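# Reverse-park the robot into the empty bay between carton stacks

## Task

Put the robot into the empty bay between the two carton stacks standing against the wall. It must sit wholly inside the bay, with arms and every other part pulled in above the base's footprint, and its front must face squarely out toward the open room. Both stacks must stay intact, and no carton may finish beyond its tape line on the floor. The robot must not topple or finish leaning, or the task fails. The final state must hold by itself, without the robot pressing anything into place.

## Robot and tools

ROBOT. A wheeled base with a central column, a tilting head and two six-joint arms, each ending in a two-finger gripper. With the arms folded, as at the start, the footprint is 0.73 m long and 0.62 m wide, the height is 1.88 m, and the front edge lies 0.40 m ahead of the column. The base drives straight and turns on the spot only. It cannot move sideways. For parking, the simplest plan is to leave the arms folded and never send arm joint targets.

CAMERAS. Five cameras give 896x504 images: cam_head_left and cam_head_right on the head, cam_left_wrist and cam_right_wrist on the hands, and nav_camera, low at the front (about 0.33 m ahead of the column, 0.22 m up, looking forward). Calibration lines give K and T_world_to_cam, where world means the base frame.

FRAMES. Base frame: origin on the floor under the column, midway between the drive wheels; x forward, y to the robot's left, z up. left_hand and right_hand are reported in this frame. Odometry frame: the base frame as it stood when the scene began. Heading is in radians, positive to the left, from -3.142 to 3.142.

execute_actions. Argument actions: a list that is empty or holds one action. An action may contain:
- base: exactly one key. translate_m is a straight drive offset from where the base now is, in metres, forward positive, -3 to 3. rotate_rad is a turn offset on the spot, in radians, counter-clockwise seen from above (left) positive, -3.2 to 3.2.
- joints: absolute targets by name. head_tilt_rad -0.61 to 1.308 (0 about level, positive tilts down). left_/right_joint1_rad to joint6_rad in radians, and left_/right_gripper_m, the fingertip gap in metres, 0 to 0.093.
- speeds: top speeds for this action only. translate_m 0.05 to 0.8 m/s, rotate_rad 0.1 to 1 rad/s. The maximum is the default.
A base move needing more than 8.667 s at its top speed is refused. Any unknown key or out-of-range number refuses the whole call, and nothing moves. cameras: a list of camera names, or ["all"], or null for all, or [] for none. An empty actions list just reports state and images.

wait: seconds, 0 to 10. Nothing new is commanded. It returns the same report.

zoom_image: camera (one with a full image in the latest result) and region [x0, y0, x1, y1] in image pixels, origin at top-left. At most 504 by 504.

finished_scene: scene, an integer 1 to 2. It ends the scene for good after the last command has been held, and the result says whether the task succeeded.

READING RESULTS. base_status and joint_status tell how each motion of the last accepted action ended. done: wheels turned the commanded amount, even if they slipped. off_target: came to rest short of the target. contact_stop: a wheel stalled against something. time_out: ran out of time, or the wheel motors were off. not_followed, or a line reading joint command not followed with a cause, means a safety check withheld arm targets. on_its_own covers what the call did not command; held at gives the target a joint keeps, not its position. base_odometry comes from wheel turns only, so slipping looks like travel. Compare turned_by_wheels with turned_by_imu: a gap over about 4 percent of the turn and at least 0.05 rad means a collision or slip, and the odometry heading is off by about that gap. base_tilt, in degrees, shows forward and right lean, with a fixed bias of up to about 1 degree. motor_effort lists left_wheel and right_wheel as percent of maximum, positive meaning forward push, with the peak in brackets. Readings are biased and noisy. A rest effort flagged out of range suggests pushing on something. wheel_motors_off is 1 while the wheel motors are forced off. If one call reports a stop, the remaining calls of that reply are skipped.

WHAT TO AVOID. A wheel stall ends the move with contact_stop. Repeating it, or most turns, will stall again, so first back off 0.05 m. A forward tilt reading that drops by 0.5 degrees or more while moving means the base is climbing or leaning back: back off 0.05 m. About 3 s of hard pushing, even while standing, cuts the wheel motors for 2 s, and the base is then loose. Hitting a carton stack can topple it or shove cartons past their tape, so approach slowly (lower translate_m speed) and check with nav_camera and the head cameras, zooming on the tape and stack edges. Since the front must face the room, the robot must reverse into the bay: turn to face away from the wall, then drive with negative translate_m. Keep the arms folded so nothing sticks out past the base. If you do move an arm, keep the two arms from striking or pressing on each other, and don't let an arm push against an obstacle; that heats motors. To relieve it, resend its reported joint positions as targets. A joint left out of an action may still be driving toward an older target. After each move the wheels hold where they stopped.

Each tool is called as name(argument=value, ...), one argument or row to a line, values as JSON.

## Session

execute_actions(
  actions=[],
)

Scene clock: 0.00 s.
Joint torques (N m, as the arm reports them, + toward a larger angle): no reading
base_odometry: x=+0.000 y=+0.000 heading=+0.000 (m, m, rad; odometry frame)
turned_by_wheels: +0.000 (rad since the last result)
turned_by_imu: +0.000 (rad since the last result)
base_tilt: forward=-0.3 right=-0.2 (deg)
base_status: not commanded
joint_positions: head_tilt_rad=+0.871 left_joint1_rad=-1.574 left_joint2_rad=+0.887 left_joint3_rad=+0.365 left_joint4_rad=-0.981 left_joint5_rad=+0.015 left_joint6_rad=+0.028 left_gripper_m=+0.094 right_joint1_rad=+1.550 right_joint2_rad=+0.903 right_joint3_rad=+0.386 right_joint4_rad=-0.944 right_joint5_rad=-0.021 right_joint6_rad=+0.028 right_gripper_m=+0.095
joint_status: not commanded
wheel_motors_off: 0
motor_effort: left_wheel=+3 right_wheel=+3 (%)
left_hand: x=+0.1187 y=+0.2214 z=+1.2671 quat_wxyz=(+0.470, -0.010, -0.882, +0.014) (m; base frame)
right_hand: x=+0.1319 y=-0.2259 z=+1.2555 quat_wxyz=(+0.451, -0.026, -0.892, +0.003) (m; base frame)
pictures: cam_head_left, cam_head_right, cam_left_wrist, cam_right_wrist, nav_camera
Images, in order (width x height): cam_head_left 896x504, cam_head_right 896x504, cam_left_wrist 896x504, cam_right_wrist 896x504, nav_camera 896x504.

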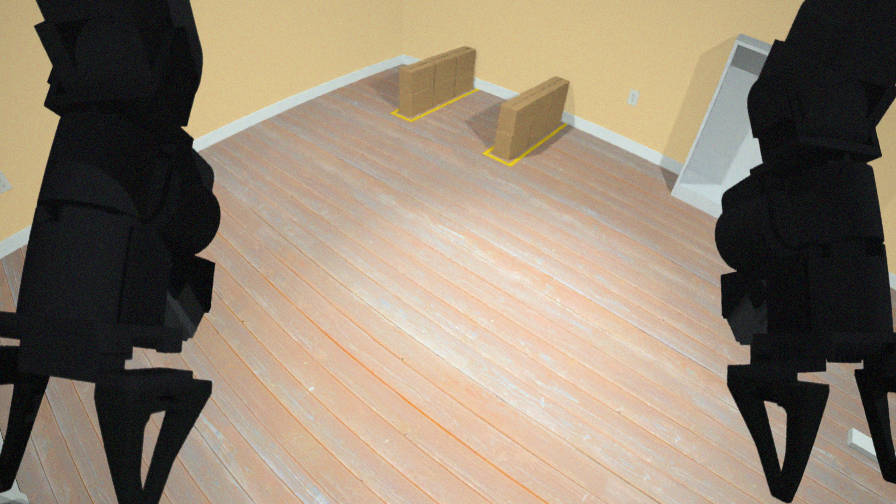

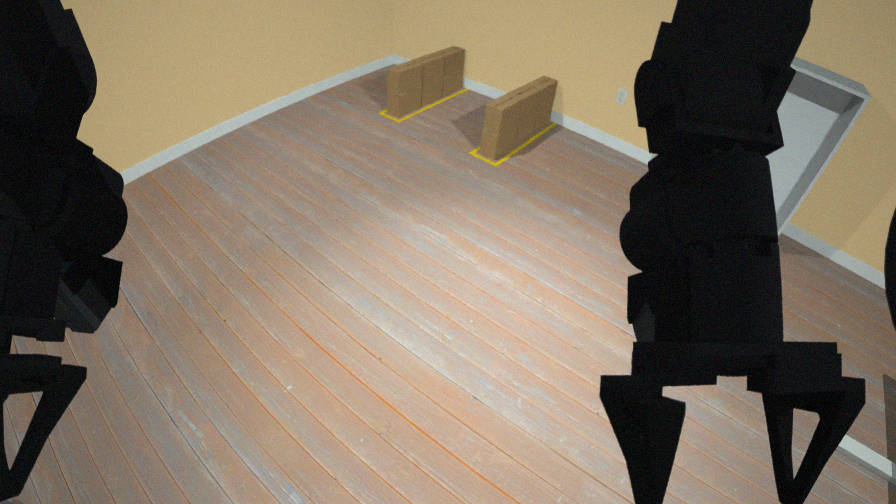

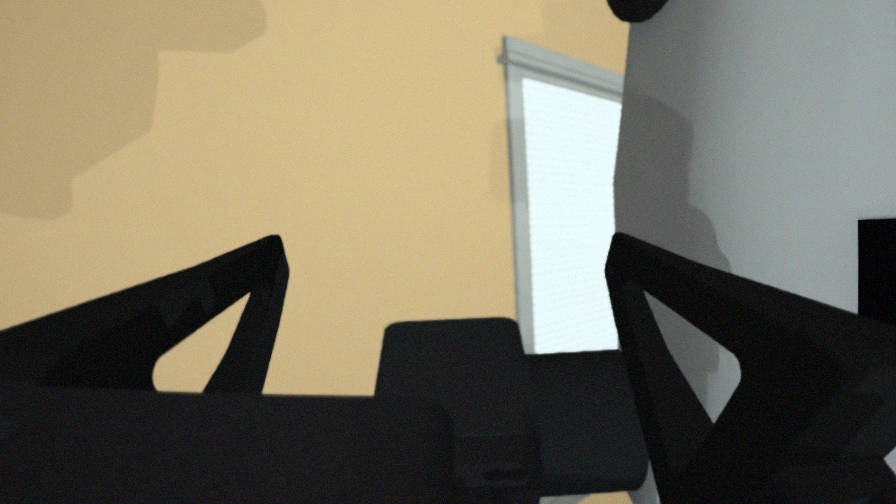

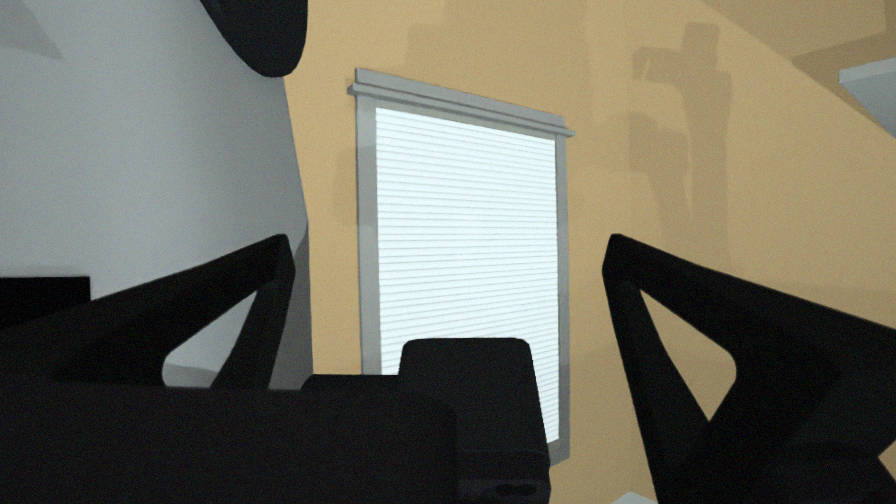

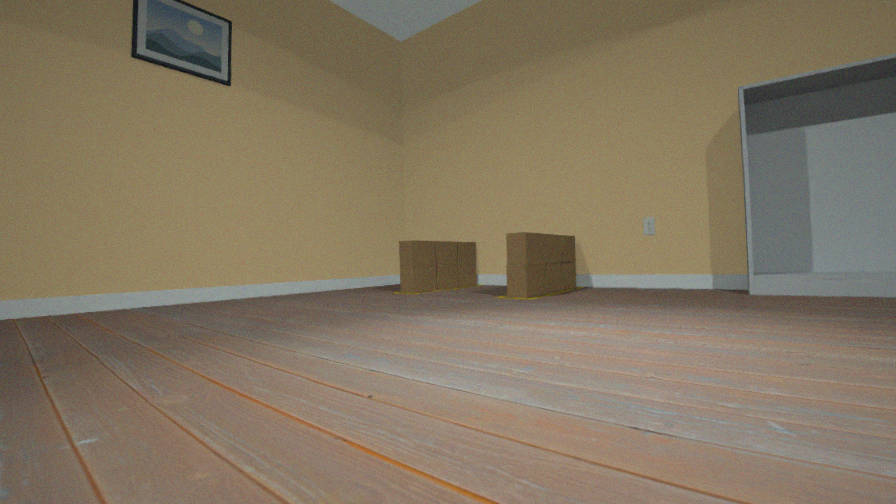

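execute_actions(
  actions=[
    {"base":{"rotate_rad":0.33}},
  ],
  cameras=[],
)

execute_actions(
  actions=[
    {"base":{"translate_m":1.9}},
  ],
  cameras=[],
)

execute_actions(
  actions=[
    {"base":{"rotate_rad":-1.03}},
  ],
  cameras=["cam_head_left","nav_camera"],
)

Scene clock: 22.23 s.
Joint torques (N m, as the arm reports them, + toward a larger angle): left_arm=[-0.71 -7.62 -1.54 -1.02  0.01 -0.01] | right_arm=[ 0.27 -7.29 -1.26 -0.94  0.02  0.02]
base_odometry: x=+0.000 y=+0.000 heading=+0.328 (m, m, rad; odometry frame)
turned_by_wheels: +0.328 (rad since the last result)
turned_by_imu: +0.325 (rad since the last result)
base_tilt: forward=-0.4 right=-0.2 (deg)
base_status: done
joint_positions: head_tilt_rad=+0.871 left_joint1_rad=-1.574 left_joint2_rad=+0.887 left_joint3_rad=+0.365 left_joint4_rad=-0.981 left_joint5_rad=+0.015 left_joint6_rad=+0.028 left_gripper_m=+0.094 right_joint1_rad=+1.550 right_joint2_rad=+0.903 right_joint3_rad=+0.386 right_joint4_rad=-0.944 right_joint5_rad=-0.021 right_joint6_rad=+0.028 right_gripper_m=+0.095
joint_status: not commanded
wheel_motors_off: 0
motor_effort: left_wheel=-5(46) right_wheel=+0(29) (%)
left_hand: x=+0.1187 y=+0.2214 z=+1.2671 quat_wxyz=(+0.470, -0.010, -0.882, +0.014) (m; base frame)
right_hand: x=+0.1319 y=-0.2259 z=+1.2555 quat_wxyz=(+0.451, -0.026, -0.892, +0.003) (m; base frame)
pictures: none
No camera images: the call's "cameras" was empty. Leave "cameras" out to get every camera's image.

Scene clock: 26.67 s.
Joint torques (N m, as the arm reports them, + toward a larger angle): left_arm=[-0.76 -7.62 -1.65 -1.    0.   -0.01] | right_arm=[ 0.22 -7.23 -1.13 -0.95  0.01  0.02]
base_odometry: x=+1.799 y=+0.612 heading=+0.328 (m, m, rad; odometry frame)
turned_by_wheels: +0.000 (rad since the last result)
turned_by_imu: -0.010 (rad since the last result)
base_tilt: forward=-0.4 right=-0.1 (deg)
base_status: done
joint_positions: head_tilt_rad=+0.871 left_joint1_rad=-1.574 left_joint2_rad=+0.887 left_joint3_rad=+0.365 left_joint4_rad=-0.981 left_joint5_rad=+0.015 left_joint6_rad=+0.028 left_gripper_m=+0.094 right_joint1_rad=+1.550 right_joint2_rad=+0.903 right_joint3_rad=+0.384 right_joint4_rad=-0.944 right_joint5_rad=-0.021 right_joint6_rad=+0.028 right_gripper_m=+0.095
joint_status: not commanded
wheel_motors_off: 0
motor_effort: left_wheel=-1(40) right_wheel=+0(45) (%)
left_hand: x=+0.1187 y=+0.2214 z=+1.2671 quat_wxyz=(+0.470, -0.010, -0.882, +0.014) (m; base frame)
right_hand: x=+0.1307 y=-0.2259 z=+1.2560 quat_wxyz=(+0.452, -0.026, -0.891, +0.003) (m; base frame)
pictures: none
No camera images: the call's "cameras" was empty. Leave "cameras" out to get every camera's image.

Scene clock: 29.43 s.
Joint torques (N m, as the arm reports them, + toward a larger angle): left_arm=[-0.71 -7.62 -1.65 -0.96  0.01 -0.02] | right_arm=[ 0.21 -7.37 -1.1  -0.97  0.01  0.02]
base_odometry: x=+1.799 y=+0.612 heading=-0.700 (m, m, rad; odometry frame)
turned_by_wheels: -1.028 (rad since the last result)
turned_by_imu: -1.021 (rad since the last result)
base_tilt: forward=-0.3 right=-0.1 (deg)
base_status: done
joint_positions: head_tilt_rad=+0.871 left_joint1_rad=-1.574 left_joint2_rad=+0.887 left_joint3_rad=+0.365 left_joint4_rad=-0.981 left_joint5_rad=+0.015 left_joint6_rad=+0.028 left_gripper_m=+0.094 right_joint1_rad=+1.550 right_joint2_rad=+0.903 right_joint3_rad=+0.384 right_joint4_rad=-0.944 right_joint5_rad=-0.021 right_joint6_rad=+0.028 right_gripper_m=+0.095
joint_status: not commanded
wheel_motors_off: 0
motor_effort: left_wheel=+10(35) right_wheel=-9(48) (%)
left_hand: x=+0.1187 y=+0.2214 z=+1.2671 quat_wxyz=(+0.470, -0.010, -0.882, +0.014) (m; base frame)
right_hand: x=+0.1307 y=-0.2259 z=+1.2560 quat_wxyz=(+0.452, -0.026, -0.891, +0.003) (m; base frame)
pictures: cam_head_left, nav_camera
camera_calibration (this result's frames):
cam_head_left: T_world_to_cam=[[-0.0017052, -0.998063, 0.0621953, -0.053324], [-0.705499, -0.0428778, -0.707412, 1.11615], [0.708708, -0.045085, -0.704059, 0.977876], [0, 0, 0, 1]] pos_world=[0.0943248, 0.038725, 1.48138]
Images, in order (width x height): cam_head_left 896x504, nav_camera 896x504.

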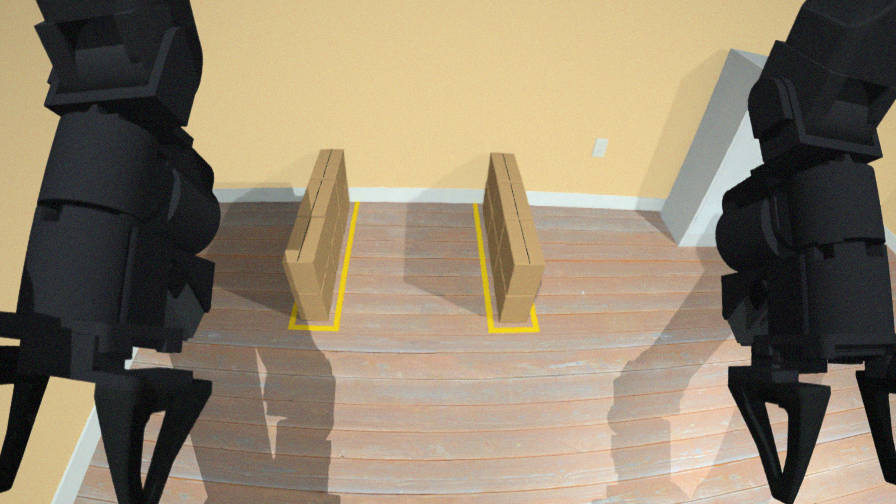

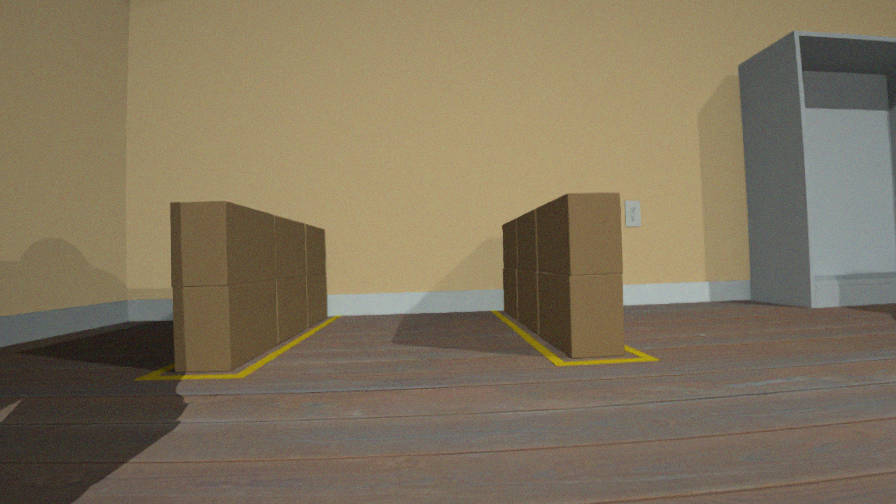

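execute_actions(
  actions=[
    {"base":{"rotate_rad":0.145}},
  ],
  cameras=[],
)

execute_actions(
  actions=[
    {"base":{"translate_m":0.5}},
  ],
  cameras=["cam_head_left"],
)

Scene clock: 50.57 s.
Joint torques (N m, as the arm reports them, + toward a larger angle): left_arm=[-0.73 -7.82 -1.69 -0.99  0.01 -0.01] | right_arm=[ 0.31 -7.35 -1.16 -0.95  0.01  0.02]
base_odometry: x=+1.799 y=+0.612 heading=-0.557 (m, m, rad; odometry frame)
turned_by_wheels: +0.143 (rad since the last result)
turned_by_imu: +0.142 (rad since the last result)
base_tilt: forward=-0.1 right=-0.2 (deg)
base_status: done
joint_positions: head_tilt_rad=+0.871 left_joint1_rad=-1.574 left_joint2_rad=+0.887 left_joint3_rad=+0.365 left_joint4_rad=-0.981 left_joint5_rad=+0.015 left_joint6_rad=+0.028 left_gripper_m=+0.094 right_joint1_rad=+1.550 right_joint2_rad=+0.903 right_joint3_rad=+0.384 right_joint4_rad=-0.944 right_joint5_rad=-0.021 right_joint6_rad=+0.028 right_gripper_m=+0.095
joint_status: not commanded
wheel_motors_off: 0
motor_effort: left_wheel=-11(26) right_wheel=+10(24) (%)
left_hand: x=+0.1187 y=+0.2214 z=+1.2671 quat_wxyz=(+0.470, -0.010, -0.882, +0.014) (m; base frame)
right_hand: x=+0.1307 y=-0.2259 z=+1.2560 quat_wxyz=(+0.452, -0.026, -0.891, +0.003) (m; base frame)
pictures: none
No camera images: the call's "cameras" was empty. Leave "cameras" out to get every camera's image.

Scene clock: 53.20 s.
Joint torques (N m, as the arm reports them, + toward a larger angle): left_arm=[-0.65 -7.62 -1.64 -1.04  0.01 -0.01] | right_arm=[ 0.22 -7.28 -1.23 -0.97  0.02  0.02]
base_odometry: x=+2.223 y=+0.347 heading=-0.558 (m, m, rad; odometry frame)
turned_by_wheels: -0.001 (rad since the last result)
turned_by_imu: -0.004 (rad since the last result)
base_tilt: forward=-0.3 right=-0.3 (deg)
base_status: done
joint_positions: head_tilt_rad=+0.871 left_joint1_rad=-1.574 left_joint2_rad=+0.887 left_joint3_rad=+0.366 left_joint4_rad=-0.981 left_joint5_rad=+0.015 left_joint6_rad=+0.028 left_gripper_m=+0.094 right_joint1_rad=+1.550 right_joint2_rad=+0.903 right_joint3_rad=+0.386 right_joint4_rad=-0.944 right_joint5_rad=-0.021 right_joint6_rad=+0.028 right_gripper_m=+0.095
joint_status: not commanded
wheel_motors_off: 0
motor_effort: left_wheel=-3(59) right_wheel=+2(62) (%)
left_hand: x=+0.1191 y=+0.2214 z=+1.2670 quat_wxyz=(+0.470, -0.010, -0.883, +0.014) (m; base frame)
right_hand: x=+0.1315 y=-0.2259 z=+1.2557 quat_wxyz=(+0.452, -0.026, -0.892, +0.003) (m; base frame)
pictures: cam_head_left
camera_calibration (this result's frames):
cam_head_left: T_world_to_cam=[[-0.00170521, -0.998063, 0.0621953, -0.053324], [-0.705499, -0.0428778, -0.707412, 1.11615], [0.708709, -0.045085, -0.704059, 0.977876], [0, 0, 0, 1]] pos_world=[0.0943248, 0.038725, 1.48138]
Images, in order (width x height): cam_head_left 896x504.

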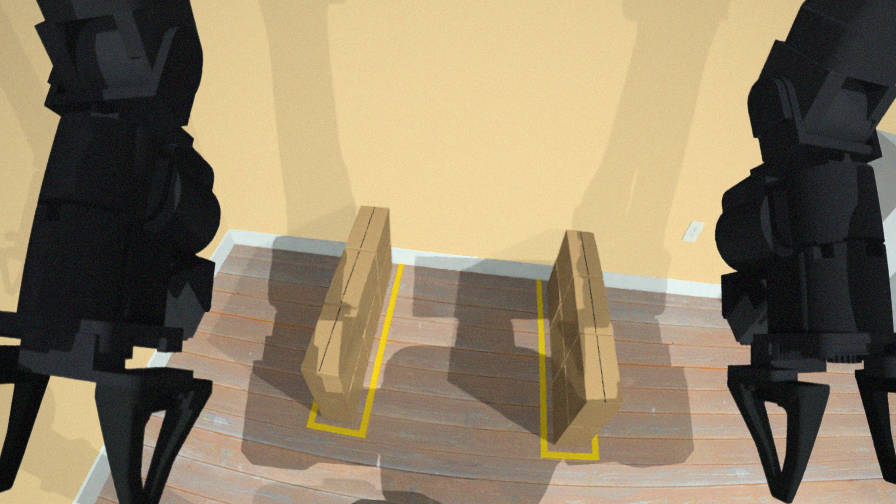

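execute_actions(
  actions=[
    {"base":{"rotate_rad":3.04}},
  ],
  cameras=[],
)

execute_actions(
  actions=[
    {"base":{"translate_m":-0.7},"speeds":{"translate_m":0.3},"joints":{"head_tilt_rad":1.3}},
  ],
  cameras=["cam_head_left","nav_camera"],
)

Scene clock: 67.83 s.
Joint torques (N m, as the arm reports them, + toward a larger angle): left_arm=[-0.72 -7.47 -1.69 -0.99  0.01 -0.01] | right_arm=[ 0.21 -7.34 -1.23 -0.96  0.01  0.02]
base_odometry: x=+2.223 y=+0.347 heading=+2.480 (m, m, rad; odometry frame)
turned_by_wheels: +3.038 (rad since the last result)
turned_by_imu: +3.017 (rad since the last result)
base_tilt: forward=-0.5 right=-0.2 (deg)
base_status: done
joint_positions: head_tilt_rad=+0.871 left_joint1_rad=-1.574 left_joint2_rad=+0.887 left_joint3_rad=+0.366 left_joint4_rad=-0.981 left_joint5_rad=+0.015 left_joint6_rad=+0.028 left_gripper_m=+0.095 right_joint1_rad=+1.550 right_joint2_rad=+0.903 right_joint3_rad=+0.386 right_joint4_rad=-0.944 right_joint5_rad=-0.021 right_joint6_rad=+0.028 right_gripper_m=+0.095
joint_status: not commanded
wheel_motors_off: 0
motor_effort: left_wheel=-11(51) right_wheel=+9(46) (%)
left_hand: x=+0.1191 y=+0.2214 z=+1.2670 quat_wxyz=(+0.470, -0.010, -0.883, +0.014) (m; base frame)
right_hand: x=+0.1315 y=-0.2259 z=+1.2557 quat_wxyz=(+0.452, -0.026, -0.892, +0.003) (m; base frame)
pictures: none
No camera images: the call's "cameras" was empty. Leave "cameras" out to get every camera's image.

Scene clock: 71.47 s.
Joint torques (N m, as the arm reports them, + toward a larger angle): left_arm=[-0.68 -7.62 -1.53 -0.97  0.01 -0.01] | right_arm=[ 0.28 -7.34 -1.01 -0.92  0.01  0.02]
base_odometry: x=+2.776 y=-0.083 heading=+2.480 (m, m, rad; odometry frame)
turned_by_wheels: +0.000 (rad since the last result)
turned_by_imu: +0.003 (rad since the last result)
base_tilt: forward=-0.2 right=-0.1 (deg)
base_status: done
joint_positions: head_tilt_rad=+1.297 left_joint1_rad=-1.574 left_joint2_rad=+0.887 left_joint3_rad=+0.363 left_joint4_rad=-0.981 left_joint5_rad=+0.015 left_joint6_rad=+0.028 left_gripper_m=+0.095 right_joint1_rad=+1.550 right_joint2_rad=+0.902 right_joint3_rad=+0.383 right_joint4_rad=-0.944 right_joint5_rad=-0.021 right_joint6_rad=+0.028 right_gripper_m=+0.095
joint_status: all done
wheel_motors_off: 0
motor_effort: left_wheel=+0(69) right_wheel=+0(42) (%)
left_hand: x=+0.1175 y=+0.2214 z=+1.2676 quat_wxyz=(+0.471, -0.010, -0.882, +0.014) (m; base frame)
right_hand: x=+0.1303 y=-0.2259 z=+1.2561 quat_wxyz=(+0.453, -0.026, -0.891, +0.003) (m; base frame)
pictures: cam_head_left, nav_camera
camera_calibration (this result's frames):
cam_head_left: T_world_to_cam=[[0.0241648, -0.998063, 0.0573343, -0.0471316], [-0.934873, -0.0428778, -0.352384, 0.580877], [0.354159, -0.045085, -0.934098, 1.34986], [0, 0, 0, 1]] pos_world=[0.0661187, 0.038725, 1.4683]
Images, in order (width x height): cam_head_left 896x504, nav_camera 896x504.

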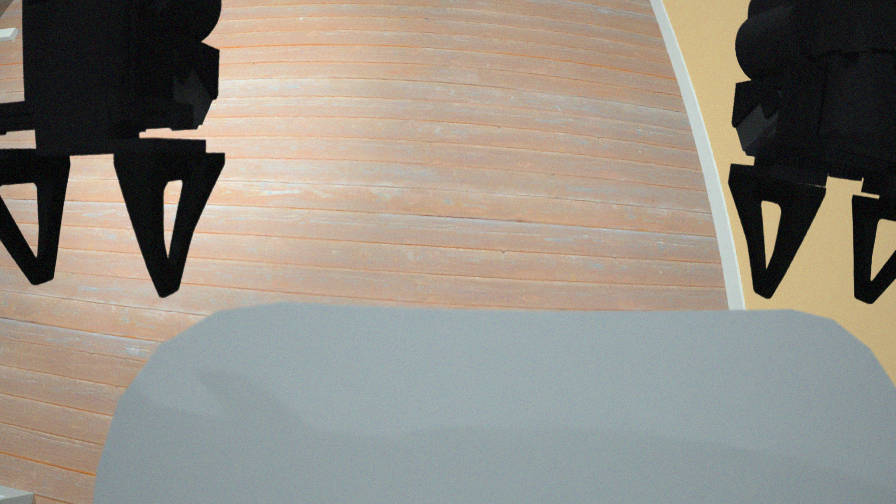

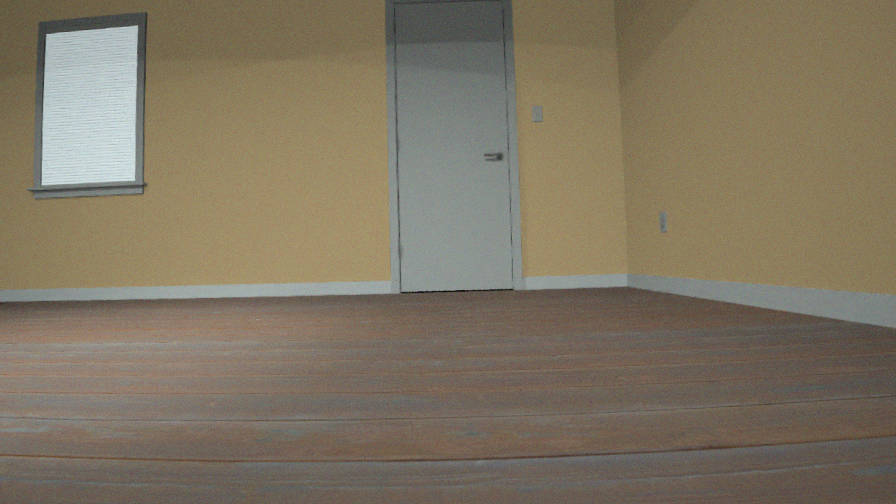

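execute_actions(
  actions=[
    {"base":{"translate_m":-0.35},"speeds":{"translate_m":0.15}},
  ],
)

Scene clock: 78.43 s.
Joint torques (N m, as the arm reports them, + toward a larger angle): left_arm=[-0.75 -7.52 -1.37 -0.99  0.01 -0.02] | right_arm=[ 0.24 -7.28 -1.13 -0.96  0.02  0.02]
base_odometry: x=+3.052 y=-0.298 heading=+2.479 (m, m, rad; odometry frame)
turned_by_wheels: -0.001 (rad since the last result)
turned_by_imu: +0.000 (rad since the last result)
base_tilt: forward=-0.3 right=-0.1 (deg)
base_status: done
joint_positions: head_tilt_rad=+1.298 left_joint1_rad=-1.574 left_joint2_rad=+0.887 left_joint3_rad=+0.363 left_joint4_rad=-0.981 left_joint5_rad=+0.015 left_joint6_rad=+0.028 left_gripper_m=+0.095 right_joint1_rad=+1.550 right_joint2_rad=+0.902 right_joint3_rad=+0.383 right_joint4_rad=-0.944 right_joint5_rad=-0.021 right_joint6_rad=+0.028 right_gripper_m=+0.095
joint_status: not commanded
wheel_motors_off: 0
motor_effort: left_wheel=-1(39) right_wheel=+1(36) (%)
left_hand: x=+0.1176 y=+0.2214 z=+1.2676 quat_wxyz=(+0.471, -0.010, -0.882, +0.014) (m; base frame)
right_hand: x=+0.1301 y=-0.2259 z=+1.2562 quat_wxyz=(+0.453, -0.026, -0.891, +0.003) (m; base frame)
pictures: cam_head_left, cam_head_right, cam_left_wrist, cam_right_wrist, nav_camera
camera_calibration (this result's frames):
cam_head_left: T_world_to_cam=[[0.0241766, -0.998063, 0.0573294, -0.0471245], [-0.934945, -0.0428778, -0.352192, 0.580585], [0.353967, -0.045085, -0.93417, 1.34998], [0, 0, 0, 1]] pos_world=[0.066104, 0.038725, 1.46829]
cam_head_right: T_world_to_cam=[[0.0180642, -0.998469, 0.0522881, -0.128676], [-0.933587, -0.035564, -0.356582, 0.584129], [0.357895, -0.0423742, -0.9328, 1.34485], [0, 0, 0, 1]] pos_world=[0.0663426, -0.0507175, 1.4695]
cam_left_wrist: T_world_to_cam=[[-0.00161327, -0.999536, 0.0304008, 0.184393], [0.0282603, 0.0303431, 0.99914, -1.27185], [-0.999599, 0.00247102, 0.0281983, 0.204662], [0, 0, 0, 1]] pos_world=[0.24082, 0.222394, 1.25938]
cam_right_wrist: T_world_to_cam=[[-0.0503207, -0.998149, 0.0341662, -0.258047], [-0.00105166, 0.0342625, 0.999412, -1.24085], [-0.998733, 0.0502552, -0.00277382, 0.266884], [0, 0, 0, 1]] pos_world=[0.252255, -0.228467, 1.24967]
Images, in order (width x height): cam_head_left 896x504, cam_head_right 896x504, cam_left_wrist 896x504, cam_right_wrist 896x504, nav_camera 896x504.

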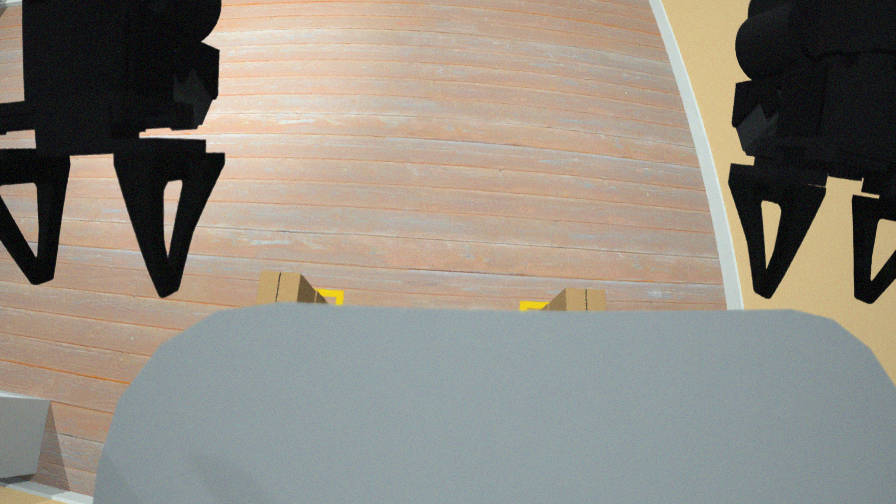

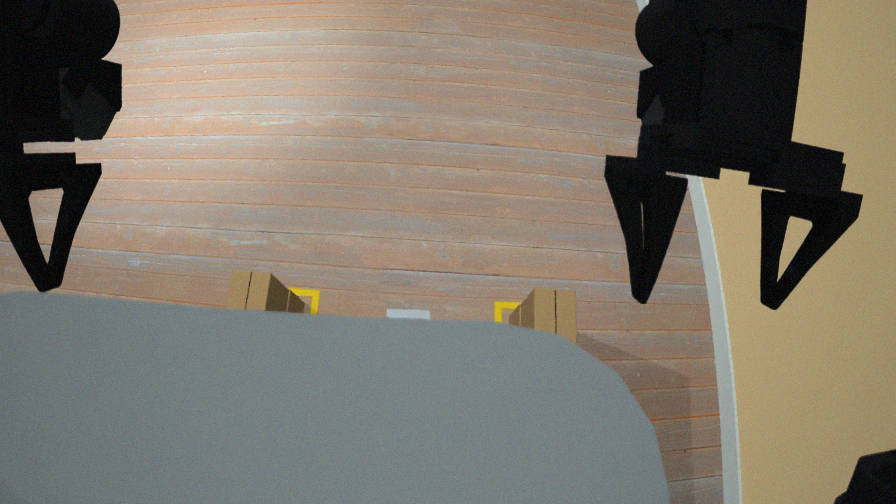

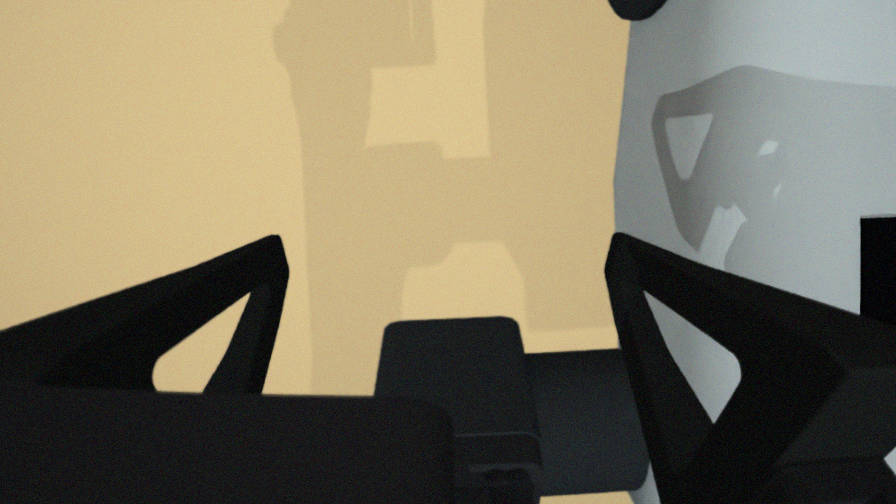

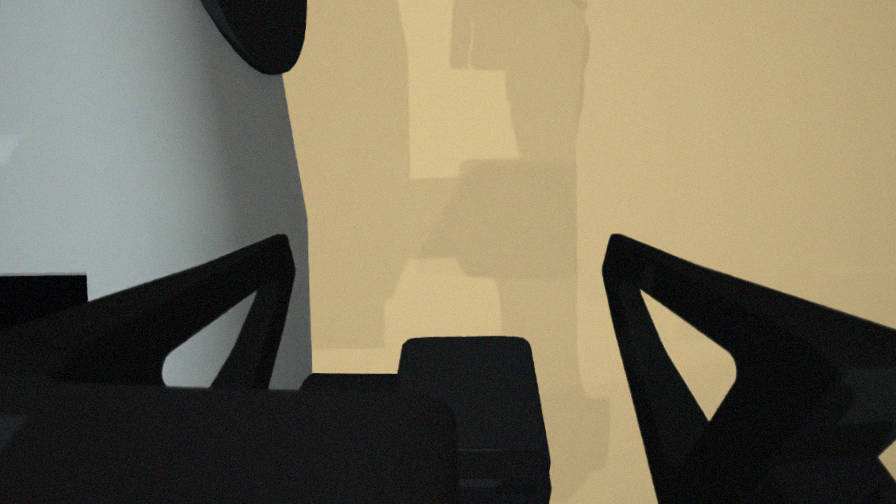

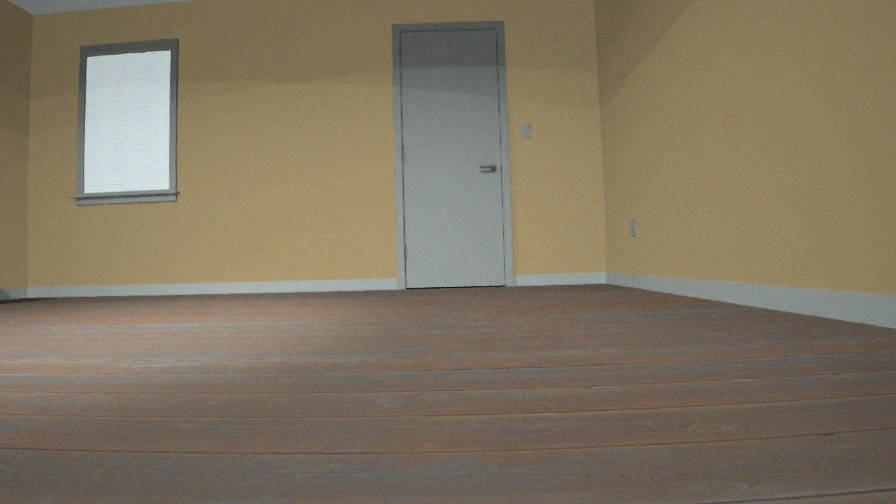

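execute_actions(
  actions=[
    {"base":{"translate_m":-0.03},"speeds":{"translate_m":0.1}},
  ],
  cameras=[],
)

finished_scene(
  scene=1,
)

Scene clock: 85.73 s.
Joint torques (N m, as the arm reports them, + toward a larger angle): left_arm=[-0.73 -7.44 -1.33 -1.    0.   -0.01] | right_arm=[ 0.24 -7.19 -0.92 -0.93  0.01  0.02]
base_odometry: x=+3.075 y=-0.317 heading=+2.478 (m, m, rad; odometry frame)
turned_by_wheels: +0.000 (rad since the last result)
turned_by_imu: -0.001 (rad since the last result)
base_tilt: forward=-0.1 right=-0.2 (deg)
base_status: done
joint_positions: head_tilt_rad=+1.298 left_joint1_rad=-1.574 left_joint2_rad=+0.887 left_joint3_rad=+0.361 left_joint4_rad=-0.981 left_joint5_rad=+0.015 left_joint6_rad=+0.028 left_gripper_m=+0.095 right_joint1_rad=+1.550 right_joint2_rad=+0.902 right_joint3_rad=+0.381 right_joint4_rad=-0.944 right_joint5_rad=-0.021 right_joint6_rad=+0.028 right_gripper_m=+0.095
joint_status: not commanded
wheel_motors_off: 0
motor_effort: left_wheel=-2(40) right_wheel=+1(33) (%)
left_hand: x=+0.1164 y=+0.2214 z=+1.2681 quat_wxyz=(+0.472, -0.010, -0.881, +0.014) (m; base frame)
right_hand: x=+0.1291 y=-0.2259 z=+1.2566 quat_wxyz=(+0.454, -0.026, -0.891, +0.003) (m; base frame)
pictures: none
No camera images: the call's "cameras" was empty. Leave "cameras" out to get every camera's image.

The scene is finished: the task was done.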